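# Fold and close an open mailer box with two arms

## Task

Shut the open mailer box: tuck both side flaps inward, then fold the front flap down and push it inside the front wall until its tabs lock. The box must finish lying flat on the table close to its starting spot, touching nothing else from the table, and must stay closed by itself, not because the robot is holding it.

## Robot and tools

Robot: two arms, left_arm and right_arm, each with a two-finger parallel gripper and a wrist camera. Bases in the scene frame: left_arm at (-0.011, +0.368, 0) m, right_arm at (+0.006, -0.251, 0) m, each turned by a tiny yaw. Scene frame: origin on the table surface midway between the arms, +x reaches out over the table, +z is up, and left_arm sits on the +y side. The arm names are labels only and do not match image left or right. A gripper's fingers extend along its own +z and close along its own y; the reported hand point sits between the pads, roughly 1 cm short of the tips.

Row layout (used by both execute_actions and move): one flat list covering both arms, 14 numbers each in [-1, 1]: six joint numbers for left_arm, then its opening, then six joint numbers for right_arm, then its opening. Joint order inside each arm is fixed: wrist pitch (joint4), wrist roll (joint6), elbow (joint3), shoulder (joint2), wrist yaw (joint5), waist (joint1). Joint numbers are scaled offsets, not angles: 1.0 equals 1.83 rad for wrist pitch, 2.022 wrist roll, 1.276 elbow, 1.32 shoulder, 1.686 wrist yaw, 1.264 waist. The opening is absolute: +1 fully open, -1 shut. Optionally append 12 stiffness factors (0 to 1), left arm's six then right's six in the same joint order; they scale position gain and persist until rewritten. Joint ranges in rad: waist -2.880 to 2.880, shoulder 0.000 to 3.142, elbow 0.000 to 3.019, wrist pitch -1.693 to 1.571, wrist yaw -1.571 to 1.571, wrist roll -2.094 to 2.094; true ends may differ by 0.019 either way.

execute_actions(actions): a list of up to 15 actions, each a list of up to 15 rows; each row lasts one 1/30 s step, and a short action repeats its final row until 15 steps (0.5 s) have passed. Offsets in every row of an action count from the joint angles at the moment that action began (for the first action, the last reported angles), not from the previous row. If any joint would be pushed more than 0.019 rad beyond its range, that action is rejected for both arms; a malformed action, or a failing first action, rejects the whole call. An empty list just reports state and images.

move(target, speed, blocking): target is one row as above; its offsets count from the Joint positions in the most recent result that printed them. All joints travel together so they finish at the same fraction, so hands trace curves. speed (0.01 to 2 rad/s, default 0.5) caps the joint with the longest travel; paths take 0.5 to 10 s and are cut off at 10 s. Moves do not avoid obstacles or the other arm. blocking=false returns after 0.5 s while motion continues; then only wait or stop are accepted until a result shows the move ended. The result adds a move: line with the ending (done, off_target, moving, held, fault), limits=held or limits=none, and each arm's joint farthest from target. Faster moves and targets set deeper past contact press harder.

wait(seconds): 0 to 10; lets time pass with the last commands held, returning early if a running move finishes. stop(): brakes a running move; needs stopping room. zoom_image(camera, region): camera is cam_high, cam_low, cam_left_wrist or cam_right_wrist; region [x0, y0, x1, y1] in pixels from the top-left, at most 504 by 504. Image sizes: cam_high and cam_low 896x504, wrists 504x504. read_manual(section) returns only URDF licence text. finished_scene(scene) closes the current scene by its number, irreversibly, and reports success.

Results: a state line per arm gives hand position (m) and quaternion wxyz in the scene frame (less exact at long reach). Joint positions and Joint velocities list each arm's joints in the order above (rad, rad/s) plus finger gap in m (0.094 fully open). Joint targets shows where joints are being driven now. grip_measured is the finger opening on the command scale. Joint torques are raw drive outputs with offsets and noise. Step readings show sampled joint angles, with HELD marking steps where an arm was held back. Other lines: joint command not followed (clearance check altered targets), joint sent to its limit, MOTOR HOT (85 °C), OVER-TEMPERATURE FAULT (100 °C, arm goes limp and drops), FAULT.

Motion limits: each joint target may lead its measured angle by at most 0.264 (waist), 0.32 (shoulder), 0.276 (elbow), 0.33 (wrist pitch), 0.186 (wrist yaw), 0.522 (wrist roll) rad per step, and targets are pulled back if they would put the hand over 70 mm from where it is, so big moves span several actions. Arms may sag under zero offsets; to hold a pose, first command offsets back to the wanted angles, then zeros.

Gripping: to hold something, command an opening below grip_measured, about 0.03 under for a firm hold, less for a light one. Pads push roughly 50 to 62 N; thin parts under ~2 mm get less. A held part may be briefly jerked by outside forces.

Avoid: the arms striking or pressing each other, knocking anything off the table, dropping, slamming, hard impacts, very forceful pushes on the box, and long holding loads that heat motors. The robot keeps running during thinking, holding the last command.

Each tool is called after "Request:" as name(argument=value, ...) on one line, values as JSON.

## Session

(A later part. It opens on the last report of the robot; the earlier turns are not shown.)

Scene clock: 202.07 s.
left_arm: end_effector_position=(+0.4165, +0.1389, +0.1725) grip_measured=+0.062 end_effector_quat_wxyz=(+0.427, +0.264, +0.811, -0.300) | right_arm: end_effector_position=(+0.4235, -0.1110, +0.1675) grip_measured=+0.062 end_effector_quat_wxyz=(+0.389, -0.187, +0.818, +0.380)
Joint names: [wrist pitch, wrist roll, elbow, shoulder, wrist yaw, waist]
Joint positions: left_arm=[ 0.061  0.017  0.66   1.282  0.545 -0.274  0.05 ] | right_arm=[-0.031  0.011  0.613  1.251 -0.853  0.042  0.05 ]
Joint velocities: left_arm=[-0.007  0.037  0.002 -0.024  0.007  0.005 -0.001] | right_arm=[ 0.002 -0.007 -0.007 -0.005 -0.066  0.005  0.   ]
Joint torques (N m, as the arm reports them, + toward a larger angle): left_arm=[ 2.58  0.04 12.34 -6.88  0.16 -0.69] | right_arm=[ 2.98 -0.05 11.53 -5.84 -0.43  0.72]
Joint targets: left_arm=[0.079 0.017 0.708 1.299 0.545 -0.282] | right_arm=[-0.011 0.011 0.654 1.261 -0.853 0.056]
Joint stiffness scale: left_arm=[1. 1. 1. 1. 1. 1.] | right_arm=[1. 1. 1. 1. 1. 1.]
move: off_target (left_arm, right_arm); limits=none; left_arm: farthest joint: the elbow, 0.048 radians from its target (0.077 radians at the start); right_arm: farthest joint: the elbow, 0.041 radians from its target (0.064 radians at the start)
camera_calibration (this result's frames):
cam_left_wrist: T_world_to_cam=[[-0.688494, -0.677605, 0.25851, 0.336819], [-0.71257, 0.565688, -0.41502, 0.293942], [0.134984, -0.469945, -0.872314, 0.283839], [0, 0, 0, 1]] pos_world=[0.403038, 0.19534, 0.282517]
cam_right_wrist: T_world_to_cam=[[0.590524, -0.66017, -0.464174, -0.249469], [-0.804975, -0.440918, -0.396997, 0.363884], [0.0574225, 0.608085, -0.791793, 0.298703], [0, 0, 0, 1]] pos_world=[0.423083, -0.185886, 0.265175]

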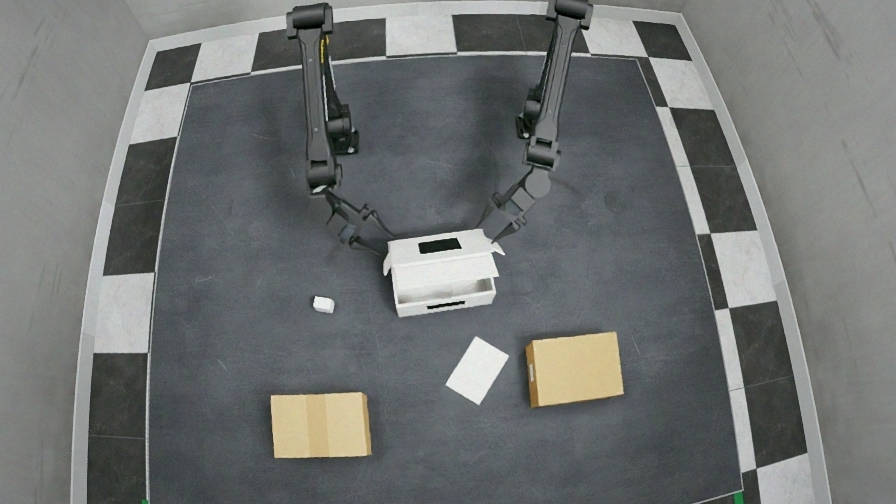

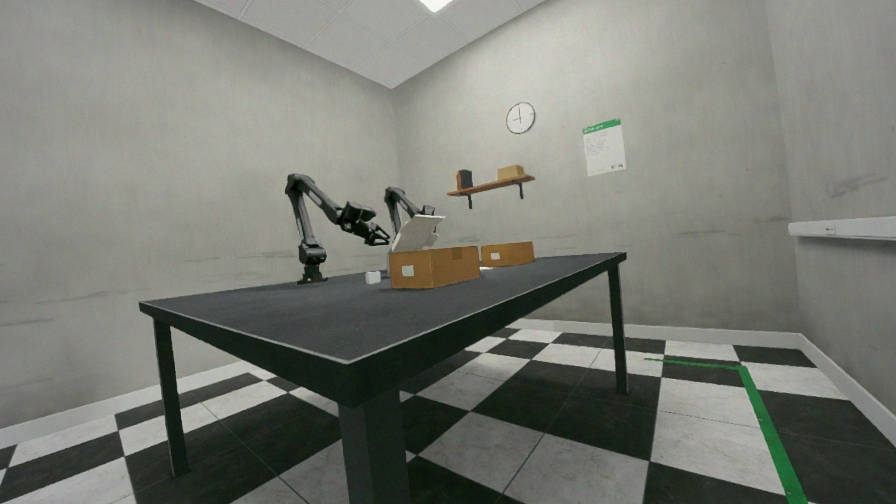

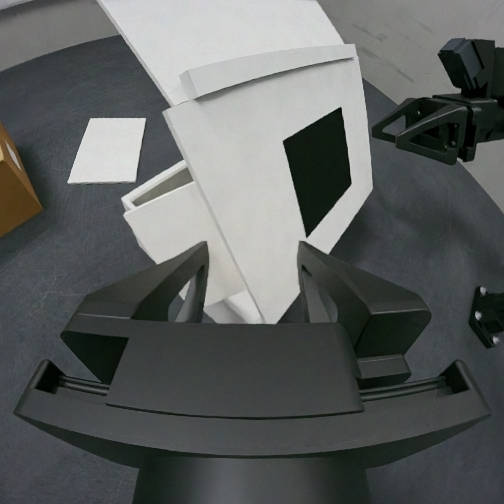

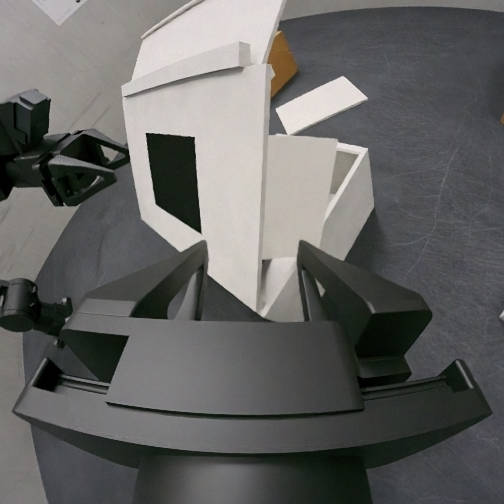

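Request:
move(target=[0.01,0,0.04,0,0,0.085,0.06,0.01,0,0.04,0,0,-0.09,0.06], speed=0.15)

Request:
move(target=[0.018,0,0.07,0.05,0,0,0.6,0.02,0,0.08,0.025,0,0,0.6], speed=0.15)

Scene clock: 219.10 s.
left_arm: end_effector_position=(+0.4379, +0.1844, +0.1725) grip_measured=+0.062 end_effector_quat_wxyz=(+0.442, +0.222, +0.824, -0.278) | right_arm: end_effector_position=(+0.4394, -0.1544, +0.1725) grip_measured=+0.062 end_effector_quat_wxyz=(+0.413, -0.147, +0.824, +0.358)
Joint names: [wrist pitch, wrist roll, elbow, shoulder, wrist yaw, waist]
Joint positions: left_arm=[ 0.061  0.017  0.66   1.282  0.545 -0.17   0.05 ] | right_arm=[-0.031  0.011  0.624  1.251 -0.853 -0.06   0.05 ]
Joint velocities: left_arm=[ 0.002 -0.051  0.002 -0.015  0.037  0.005 -0.001] | right_arm=[-0.007  0.007 -0.012  0.015 -0.037  0.005 -0.   ]
Joint torques (N m, as the arm reports them, + toward a larger angle): left_arm=[ 2.59  0.05 12.62 -8.17  0.17  0.14] | right_arm=[ 3.08 -0.04 11.63 -7.32 -0.46 -0.98]
Joint targets: left_arm=[0.079 0.017 0.711 1.282 0.545 -0.167] | right_arm=[-0.013 0.011 0.664 1.251 -0.853 -0.072]
Joint stiffness scale: left_arm=[1. 1. 1. 1. 1. 1.] | right_arm=[1. 1. 1. 1. 1. 1.]
move: off_target (left_arm, right_arm); limits=none; left_arm: farthest joint: the elbow, 0.051 radians from its target (0.051 radians at the start); right_arm: farthest joint: the elbow, 0.040 radians from its target (0.051 radians at the start)
camera_calibration (this result's frames):
cam_left_wrist: T_world_to_cam=[[-0.614608, -0.745272, 0.25851, 0.362543], [-0.767329, 0.488841, -0.41502, 0.321623], [0.182932, -0.453437, -0.872314, 0.278293], [0, 0, 0, 1]] pos_world=[0.418703, 0.239159, 0.282517]
cam_right_wrist: T_world_to_cam=[[0.525424, -0.717173, -0.457812, -0.266473], [-0.841205, -0.357118, -0.406006, 0.389925], [0.127684, 0.598439, -0.790928, 0.295678], [0, 0, 0, 1]] pos_world=[0.430265, -0.228803, 0.270177]

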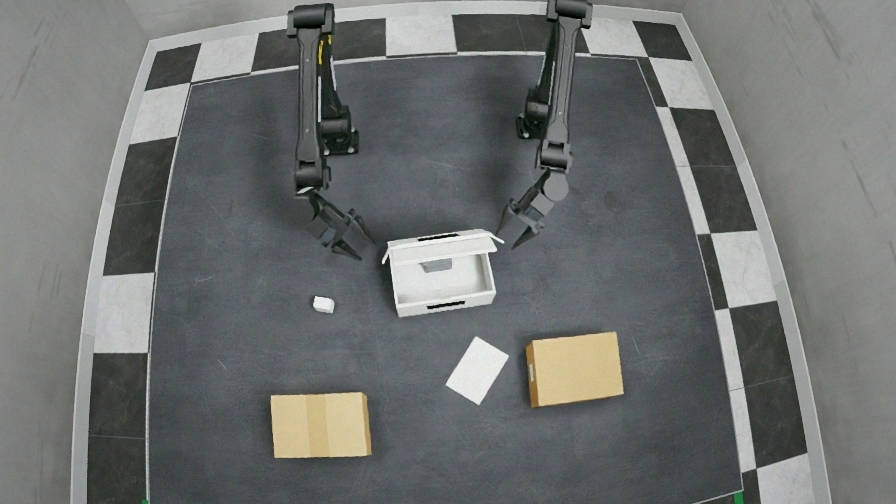

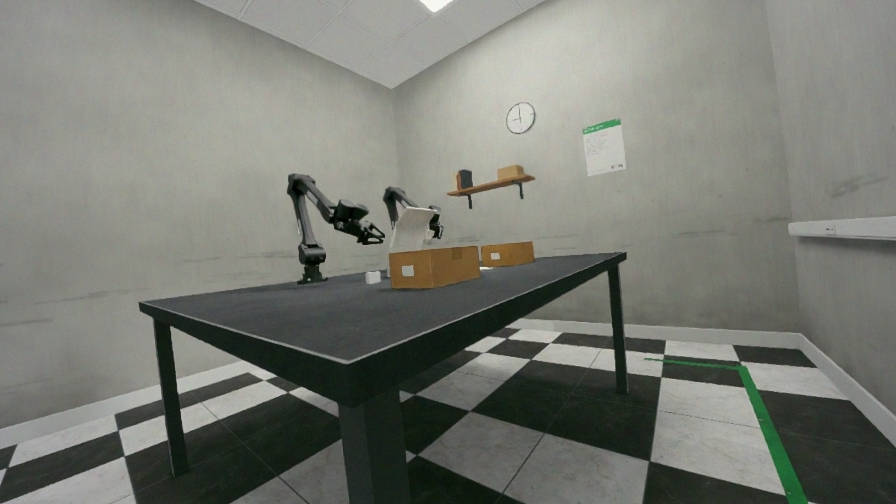

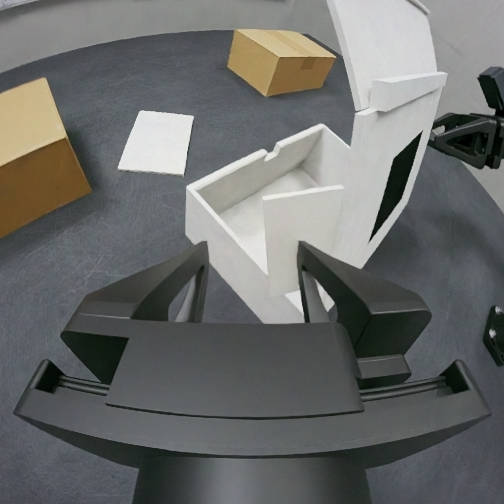

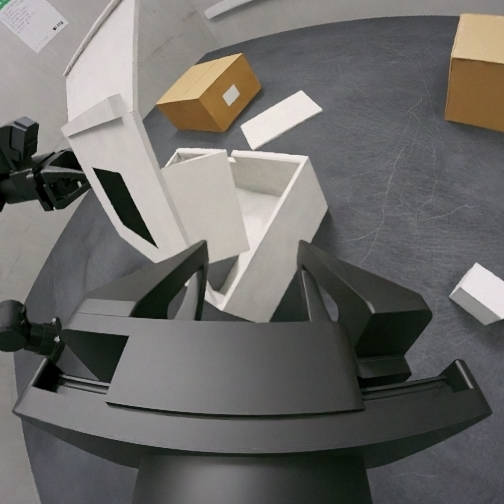

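Scene clock: 220.13 s.
left_arm: end_effector_position=(+0.4568, +0.1805, +0.1755) grip_measured=+0.598 end_effector_quat_wxyz=(+0.447, +0.223, +0.821, -0.277) | right_arm: end_effector_position=(+0.4636, -0.1563, +0.1960) grip_measured=+0.598 end_effector_quat_wxyz=(+0.437, -0.158, +0.812, +0.352)
Joint names: [wrist pitch, wrist roll, elbow, shoulder, wrist yaw, waist]
Joint positions: left_arm=[ 0.077  0.017  0.705  1.331  0.545 -0.17   0.075] | right_arm=[-0.012  0.011  0.688  1.274 -0.853 -0.06   0.075]
Joint velocities: left_arm=[-0.012  0.007 -0.007  0.015 -0.051 -0.015  0.   ] | right_arm=[-0.017 -0.037 -0.022 -0.024 -0.081  0.005 -0.001]
Joint torques (N m, as the arm reports them, + toward a larger angle): left_arm=[ 2.5   0.04 12.09 -7.37  0.16 -0.12] | right_arm=[ 2.98 -0.09 11.79 -7.11 -0.41 -0.02]
Joint targets: left_arm=[0.094 0.017 0.750 1.349 0.545 -0.170] | right_arm=[0.006 0.011 0.726 1.285 -0.853 -0.060]
Joint stiffness scale: left_arm=[1. 1. 1. 1. 1. 1.] | right_arm=[1. 1. 1. 1. 1. 1.]
move: off_target (left_arm, right_arm); limits=none; left_arm: farthest joint: the elbow, 0.044 radians from its target (0.089 radians at the start); right_arm: farthest joint: the elbow, 0.038 radians from its target (0.102 radians at the start)
camera_calibration (this result's frames):
cam_left_wrist: T_world_to_cam=[[-0.617854, -0.744605, 0.252626, 0.3729], [-0.761986, 0.487743, -0.42601, 0.338963], [0.193992, -0.455709, -0.868733, 0.270397], [0, 0, 0, 1]] pos_world=[0.436228, 0.235558, 0.285101]
cam_right_wrist: T_world_to_cam=[[0.552039, -0.719171, -0.421956, -0.289423], [-0.815174, -0.359071, -0.454488, 0.416272], [0.175342, 0.594863, -0.78447, 0.288305], [0, 0, 0, 1]] pos_world=[0.448555, -0.230176, 0.293234]

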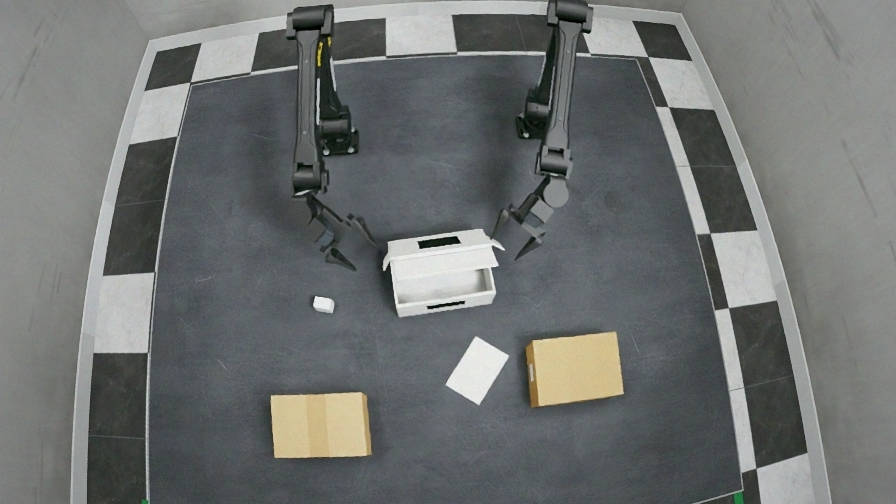

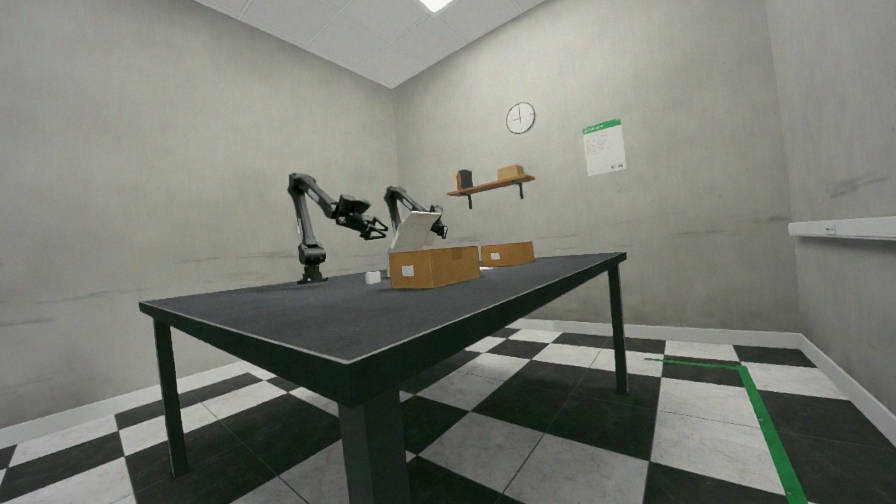

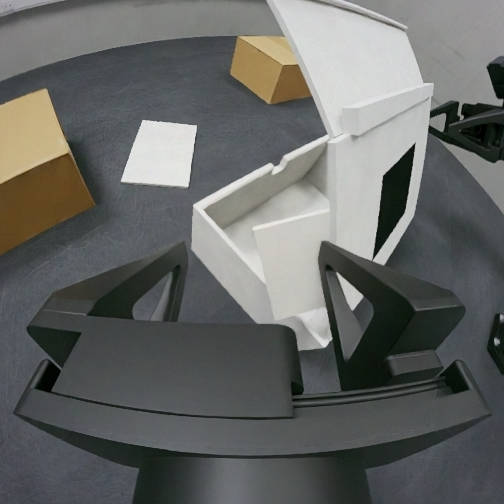

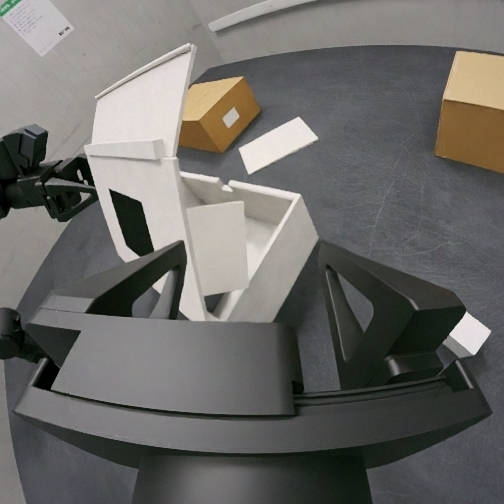

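Request:
move(target=[0.008,0,0.03,0,0,-0.11,0.8,0.008,0,0.02,0,0,0.115,0.8], speed=0.1)

Scene clock: 230.23 s.
left_arm: end_effector_position=(+0.4368, +0.1366, +0.1748) grip_measured=+0.798 end_effector_quat_wxyz=(+0.434, +0.261, +0.810, -0.296) | right_arm: end_effector_position=(+0.4540, -0.1134, +0.1948) grip_measured=+0.799 end_effector_quat_wxyz=(+0.421, -0.195, +0.806, +0.366)
Joint names: [wrist pitch, wrist roll, elbow, shoulder, wrist yaw, waist]
Joint positions: left_arm=[ 0.077  0.017  0.705  1.331  0.539 -0.268  0.084] | right_arm=[-0.011  0.011  0.688  1.274 -0.836  0.04   0.085]
Joint velocities: left_arm=[-0.002  0.051  0.002  0.005 -0.022  0.005  0.   ] | right_arm=[-0.007 -0.007 -0.002 -0.015  0.007 -0.015 -0.001]
Joint torques (N m, as the arm reports them, + toward a larger angle): left_arm=[ 2.44  0.04 11.56 -8.85  0.43 -3.43] | right_arm=[ 2.85 -0.05 10.62 -7.64 -1.09  3.7 ]
Joint targets: left_arm=[0.092 0.017 0.744 1.331 0.545 -0.309] | right_arm=[0.003 0.011 0.713 1.274 -0.853 0.086]
Joint stiffness scale: left_arm=[1. 1. 1. 1. 1. 1.] | right_arm=[1. 1. 1. 1. 1. 1.]
move: off_target (left_arm, right_arm); limits=none; left_arm: farthest joint: the waist, 0.041 radians from its target (0.139 radians at the start); right_arm: farthest joint: the waist, 0.046 radians from its target (0.145 radians at the start)
camera_calibration (this result's frames):
cam_left_wrist: T_world_to_cam=[[-0.6838, -0.685477, 0.250077, 0.349203], [-0.713773, 0.557244, -0.424272, 0.313966], [0.151475, -0.468616, -0.870319, 0.274304], [0, 0, 0, 1]] pos_world=[0.421336, 0.192958, 0.284612]
cam_right_wrist: T_world_to_cam=[[0.611642, -0.673744, -0.414685, -0.277086], [-0.781158, -0.431335, -0.451378, 0.399078], [0.125245, 0.600016, -0.790123, 0.287982], [0, 0, 0, 1]] pos_world=[0.445153, -0.187343, 0.292773]

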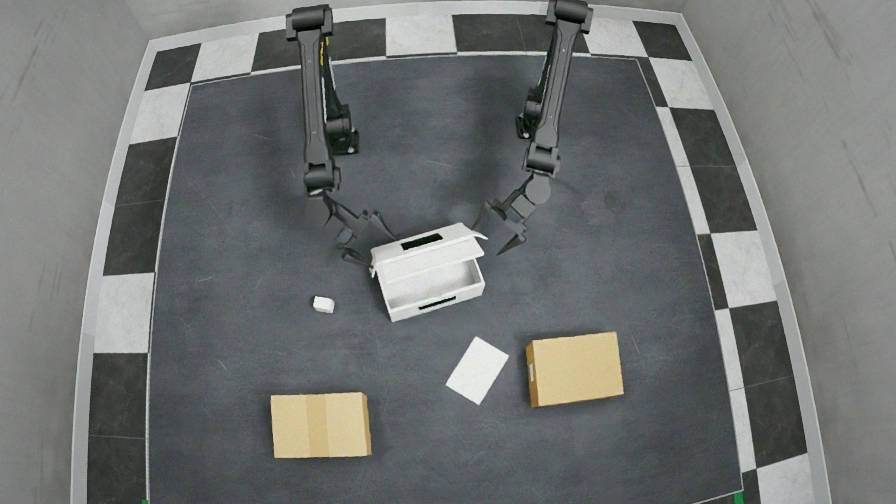

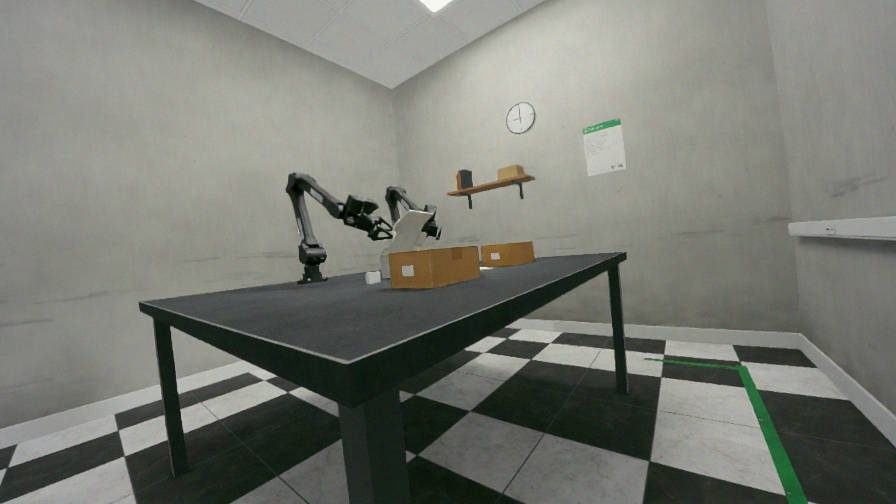

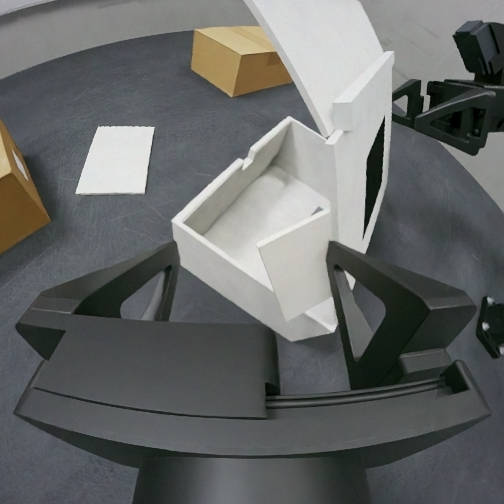

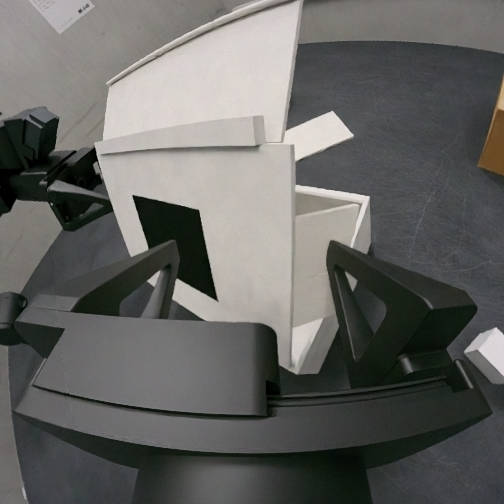

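Request:
move(target=[0,0,0.0,-0.04,0,0.06,0.8,0.008,0,0.02,0,-0.01,0.045,0.8], speed=0.06)

Scene clock: 242.13 s.
left_arm: end_effector_position=(+0.4490, +0.1691, +0.1856) grip_measured=+0.798 end_effector_quat_wxyz=(+0.454, +0.235, +0.813, -0.280) | right_arm: end_effector_position=(+0.4489, -0.0991, +0.1952) grip_measured=+0.799 end_effector_quat_wxyz=(+0.415, -0.209, +0.802, +0.375)
Joint names: [wrist pitch, wrist roll, elbow, shoulder, wrist yaw, waist]
Joint positions: left_arm=[ 0.077  0.017  0.7    1.303  0.537 -0.199  0.084] | right_arm=[-0.011  0.011  0.688  1.274 -0.842  0.07   0.085]
Joint velocities: left_arm=[ 0.002 -0.037 -0.002  0.015 -0.037 -0.015  0.   ] | right_arm=[ 0.007  0.022  0.007 -0.005 -0.007 -0.005 -0.   ]
Joint torques (N m, as the arm reports them, + toward a larger angle): left_arm=[  1.75   0.04   8.87 -10.48   0.21   0.14] | right_arm=[ 3.   -0.01 10.64 -7.17 -0.8   1.27]
Joint targets: left_arm=[0.077 0.017 0.704 1.278 0.538 -0.192] | right_arm=[0.004 0.011 0.713 1.274 -0.853 0.097]
Joint stiffness scale: left_arm=[1. 1. 1. 1. 1. 1.] | right_arm=[1. 1. 1. 1. 1. 1.]
move: off_target (left_arm, right_arm); limits=none; left_arm: farthest joint: the shoulder, 0.024 radians from its target (0.053 radians at the start); right_arm: farthest joint: the waist, 0.027 radians from its target (0.057 radians at the start)
camera_calibration (this result's frames):
cam_left_wrist: T_world_to_cam=[[-0.639223, -0.730982, 0.238872, 0.366877], [-0.741465, 0.503426, -0.443612, 0.334231], [0.204018, -0.460682, -0.863799, 0.27095], [0, 0, 0, 1]] pos_world=[0.427059, 0.224741, 0.294679]
cam_right_wrist: T_world_to_cam=[[0.635131, -0.650144, -0.417038, -0.271922], [-0.765415, -0.457292, -0.452796, 0.39208], [0.103674, 0.606792, -0.78807, 0.290364], [0, 0, 0, 1]] pos_world=[0.442707, -0.173684, 0.292958]

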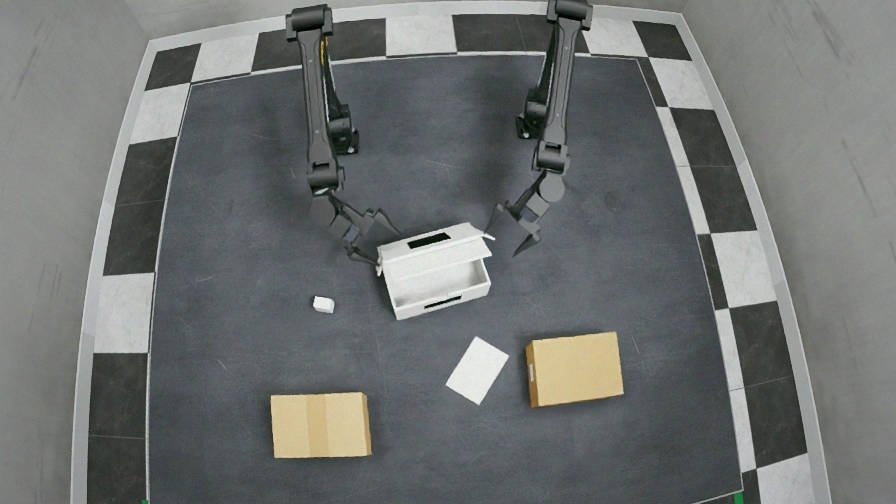

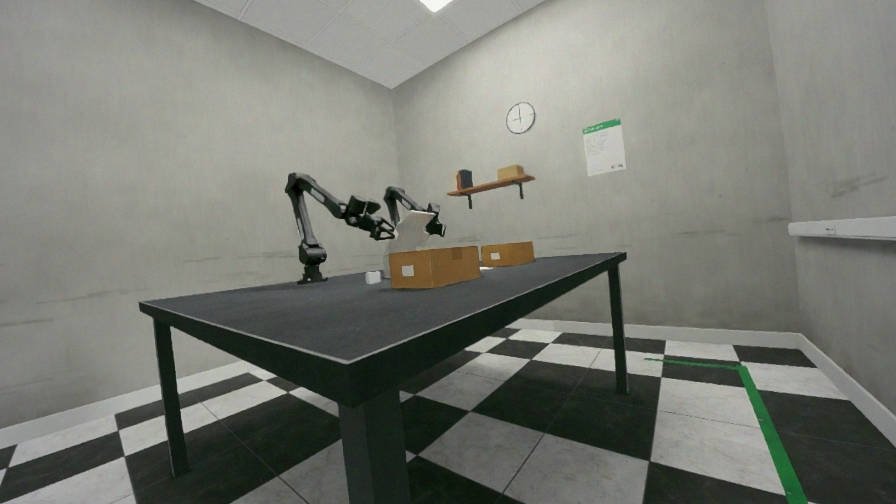

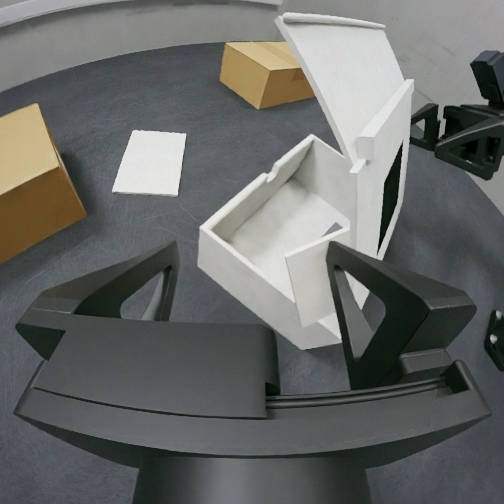

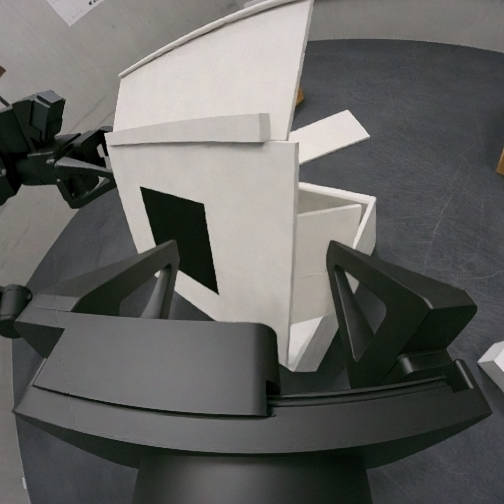

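Request:
move(target=[-0.058,0,-0.05,-0.115,0,0,0.8,0.008,0,0.02,0,0,0.0,0.8], speed=0.15)

Scene clock: 253.40 s.
left_arm: end_effector_position=(+0.4086, +0.1786, +0.1909) grip_measured=+0.798 end_effector_quat_wxyz=(+0.438, +0.231, +0.822, -0.281) | right_arm: end_effector_position=(+0.4490, -0.0993, +0.1951) grip_measured=+0.799 end_effector_quat_wxyz=(+0.415, -0.208, +0.803, +0.374)
Joint names: [wrist pitch, wrist roll, elbow, shoulder, wrist yaw, waist]
Joint positions: left_arm=[-0.024  0.017  0.631  1.17   0.537 -0.199  0.084] | right_arm=[-0.011  0.011  0.688  1.274 -0.84   0.07   0.085]
Joint velocities: left_arm=[ 0.007 -0.037 -0.007 -0.015  0.007  0.005 -0.002] | right_arm=[ 0.002  0.007 -0.002  0.005  0.007  0.005 -0.   ]
Joint torques (N m, as the arm reports them, + toward a larger angle): left_arm=[ 1.47  0.04  9.05 -8.67  0.16 -0.14] | right_arm=[ 3.03 -0.08 10.71 -7.51 -0.47 -0.31]
Joint targets: left_arm=[-0.029 0.017 0.636 1.151 0.537 -0.199] | right_arm=[0.004 0.011 0.713 1.274 -0.842 0.070]
Joint stiffness scale: left_arm=[1. 1. 1. 1. 1. 1.] | right_arm=[1. 1. 1. 1. 1. 1.]
move: off_target (right_arm); limits=none; left_arm: farthest joint: the shoulder, 0.019 radians from its target (0.151 radians at the start); right_arm: farthest joint: the elbow, 0.026 radians from its target (0.026 radians at the start)
camera_calibration (this result's frames):
cam_left_wrist: T_world_to_cam=[[-0.630223, -0.733097, 0.25571, 0.340215], [-0.757036, 0.507087, -0.412019, 0.301541], [0.172382, -0.453245, -0.874559, 0.30181], [0, 0, 0, 1]] pos_world=[0.390661, 0.233297, 0.301195]
cam_right_wrist: T_world_to_cam=[[0.63433, -0.651302, -0.416451, -0.272054], [-0.76597, -0.456713, -0.452441, 0.392323], [0.104477, 0.605986, -0.788585, 0.29002], [0, 0, 0, 1]] pos_world=[0.44278, -0.173759, 0.292911]

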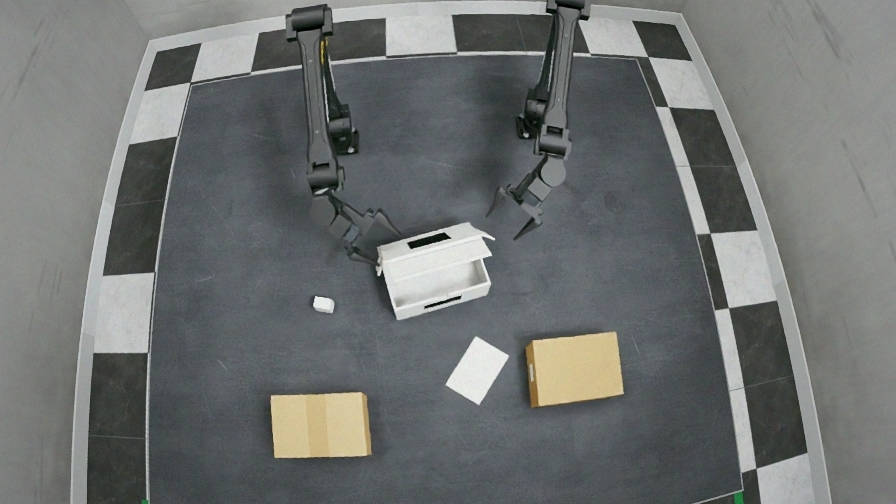

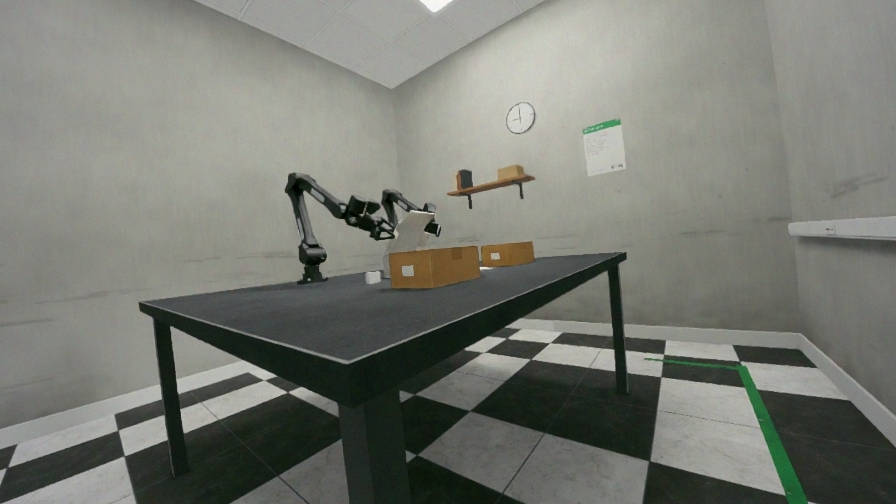

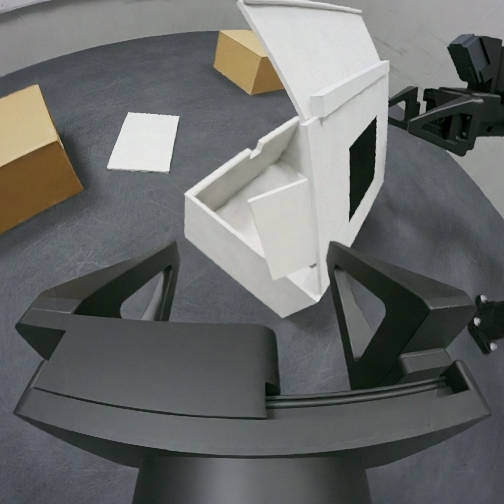

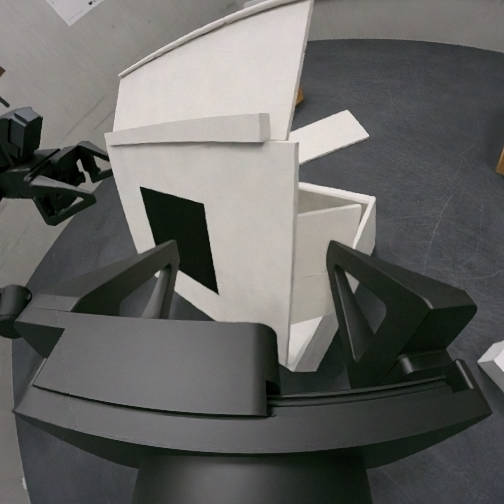

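Sweep left in partway.

Request:
move(target=[0,0,0.005,0.012,0,-0.085,0.8,0.008,0,0.02,0,0,0.0,0.8], speed=0.12)

Scene clock: 274.43 s.
left_arm: end_effector_position=(+0.3858, +0.1370, +0.1889) grip_measured=+0.798 end_effector_quat_wxyz=(+0.421, +0.273, +0.810, -0.303) | right_arm: end_effector_position=(+0.4491, -0.0993, +0.1951) grip_measured=+0.799 end_effector_quat_wxyz=(+0.415, -0.208, +0.803, +0.374)
Joint names: [wrist pitch, wrist roll, elbow, shoulder, wrist yaw, waist]
Joint positions: left_arm=[-0.024  0.017  0.627  1.17   0.537 -0.301  0.084] | right_arm=[-0.011  0.011  0.688  1.274 -0.84   0.07   0.085]
Joint velocities: left_arm=[-0.007 -0.066 -0.012 -0.005  0.007 -0.005 -0.001] | right_arm=[-0.007  0.037 -0.012 -0.015  0.037 -0.005  0.002]
Joint torques (N m, as the arm reports them, + toward a larger angle): left_arm=[ 1.75  0.05  9.54 -5.81  0.17 -0.57] | right_arm=[ 2.91 -0.03 10.74 -7.74 -0.41  0.09]
Joint targets: left_arm=[-0.024 0.017 0.637 1.186 0.537 -0.306] | right_arm=[0.004 0.011 0.713 1.274 -0.840 0.070]
Joint stiffness scale: left_arm=[1. 1. 1. 1. 1. 1.] | right_arm=[1. 1. 1. 1. 1. 1.]
move: off_target (right_arm); limits=none; left_arm: farthest joint: the shoulder, 0.016 radians from its target (0.016 radians at the start); right_arm: farthest joint: the elbow, 0.026 radians from its target (0.026 radians at the start)
camera_calibration (this result's frames):
cam_left_wrist: T_world_to_cam=[[-0.701079, -0.665003, 0.257409, 0.313569], [-0.702589, 0.58248, -0.408762, 0.272645], [0.121892, -0.467427, -0.875588, 0.306782], [0, 0, 0, 1]] pos_world=[0.374, 0.193112, 0.299346]
cam_right_wrist: T_world_to_cam=[[0.634129, -0.651591, -0.416304, -0.272087], [-0.766109, -0.456568, -0.452352, 0.392384], [0.104677, 0.605784, -0.788713, 0.289934], [0, 0, 0, 1]] pos_world=[0.442798, -0.173777, 0.2929]

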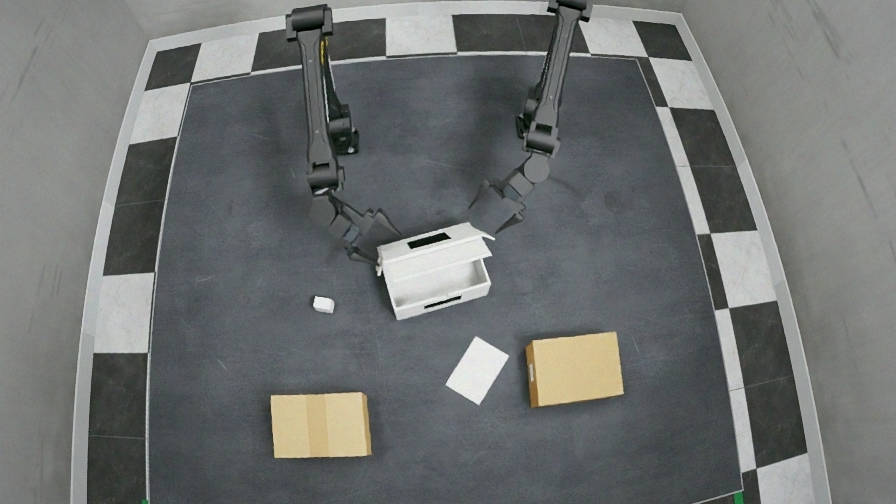

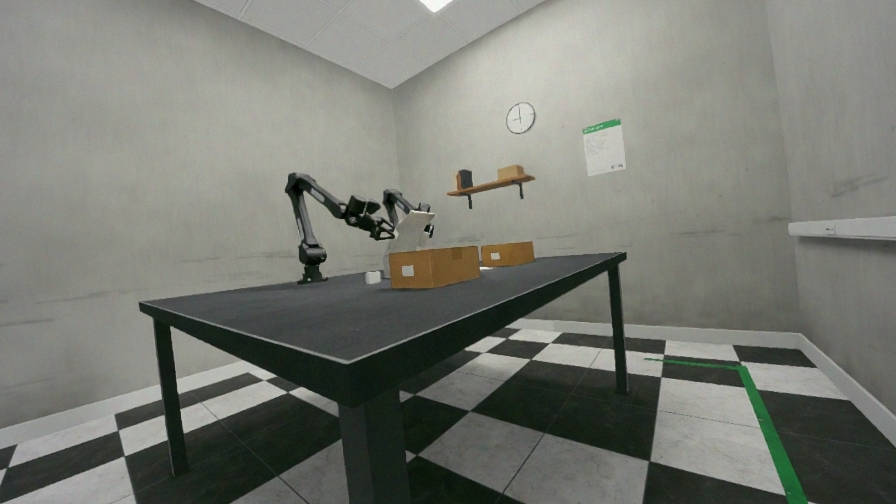

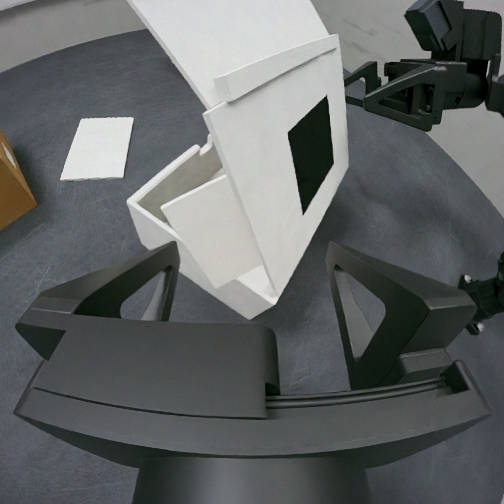

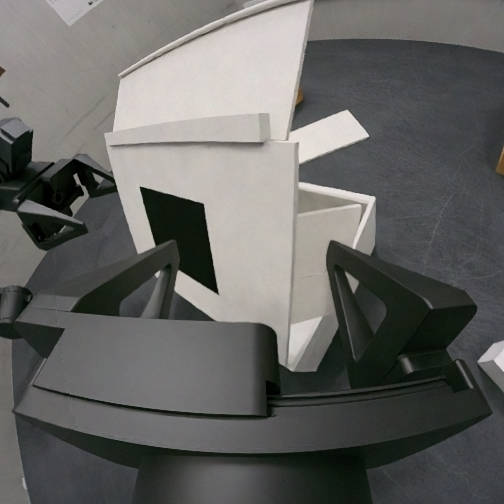

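Request:
move(target=[0.055,0,0.085,0.095,0,0,0.8,0.008,0,0.02,0,0,0.0,0.8], speed=0.1)

Scene clock: 293.73 s.
left_arm: end_effector_position=(+0.4193, +0.1254, +0.1869) grip_measured=+0.798 end_effector_quat_wxyz=(+0.436, +0.276, +0.801, -0.303) | right_arm: end_effector_position=(+0.4491, -0.0994, +0.1951) grip_measured=+0.799 end_effector_quat_wxyz=(+0.415, -0.208, +0.803, +0.374)
Joint names: [wrist pitch, wrist roll, elbow, shoulder, wrist yaw, waist]
Joint positions: left_arm=[ 0.06   0.017  0.687  1.279  0.537 -0.301  0.084] | right_arm=[-0.011  0.011  0.688  1.274 -0.84   0.07   0.085]
Joint velocities: left_arm=[-0.017 -0.007  0.017  0.005 -0.037 -0.005 -0.   ] | right_arm=[-0.017 -0.007 -0.002  0.005 -0.066 -0.015 -0.001]
Joint torques (N m, as the arm reports them, + toward a larger angle): left_arm=[ 2.59  0.04 12.51 -6.91  0.16 -0.07] | right_arm=[ 3.01 -0.03 10.76 -7.35 -0.39 -0.62]
Joint targets: left_arm=[0.077 0.017 0.735 1.296 0.537 -0.301] | right_arm=[0.004 0.011 0.713 1.274 -0.840 0.070]
Joint stiffness scale: left_arm=[1. 1. 1. 1. 1. 1.] | right_arm=[1. 1. 1. 1. 1. 1.]
move: off_target (left_arm, right_arm); limits=none; left_arm: farthest joint: the elbow, 0.048 radians from its target (0.109 radians at the start); right_arm: farthest joint: the elbow, 0.026 radians from its target (0.026 radians at the start)
camera_calibration (this result's frames):
cam_left_wrist: T_world_to_cam=[[-0.709267, -0.662166, 0.241817, 0.335843], [-0.688697, 0.577668, -0.438175, 0.302383], [0.150455, -0.477322, -0.865753, 0.282938], [0, 0, 0, 1]] pos_world=[0.403883, 0.18276, 0.296238]
cam_right_wrist: T_world_to_cam=[[0.633928, -0.65188, -0.416158, -0.27212], [-0.766248, -0.456423, -0.452263, 0.392445], [0.104878, 0.605582, -0.788841, 0.289849], [0, 0, 0, 1]] pos_world=[0.442816, -0.173796, 0.292888]

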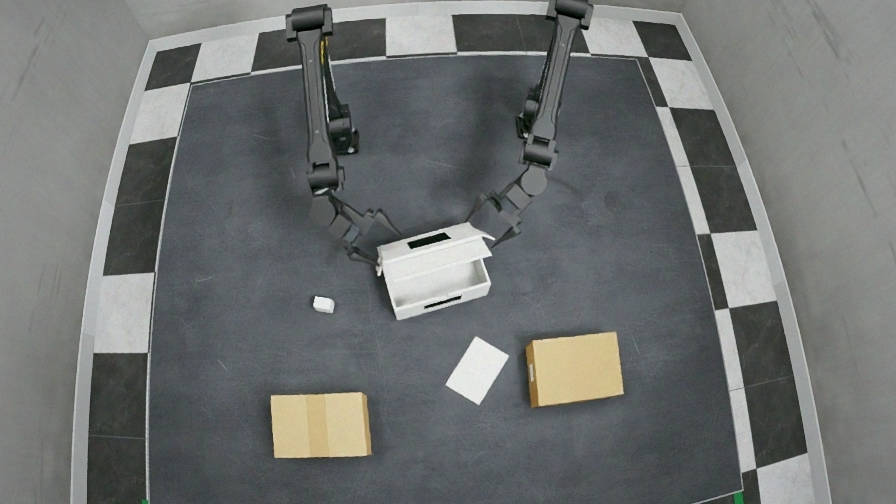

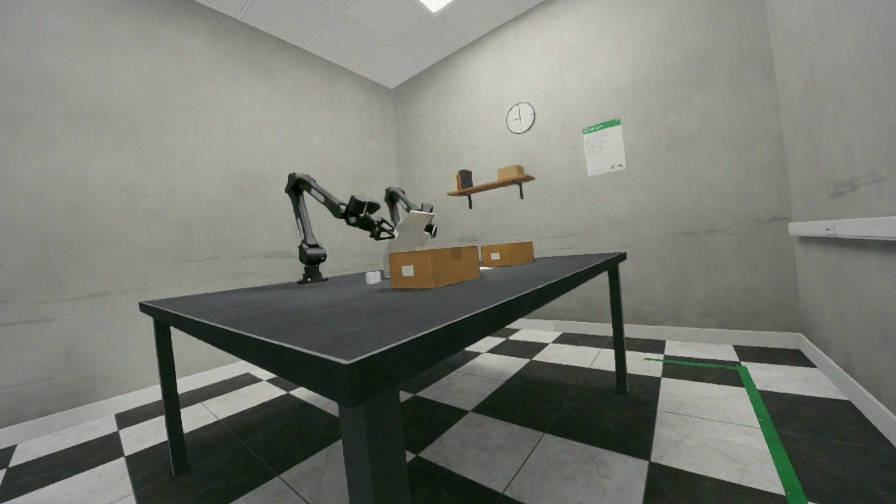

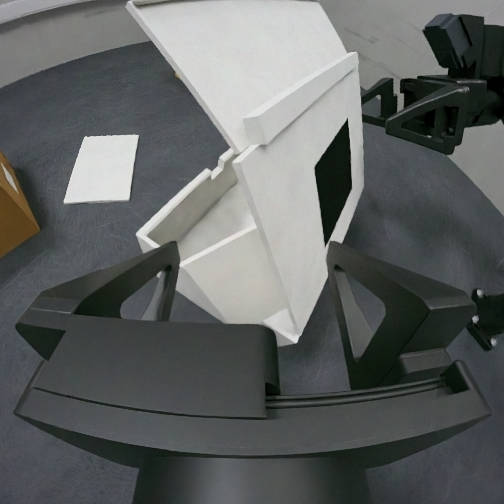

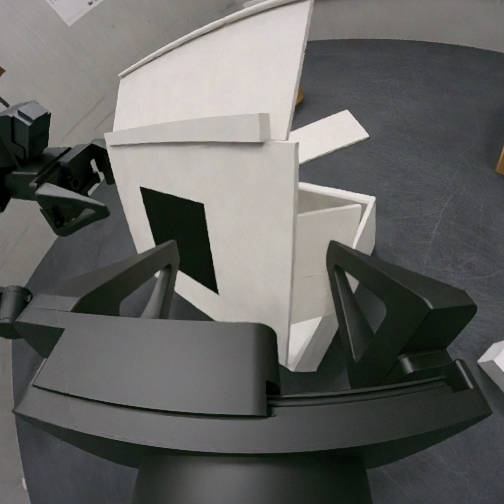

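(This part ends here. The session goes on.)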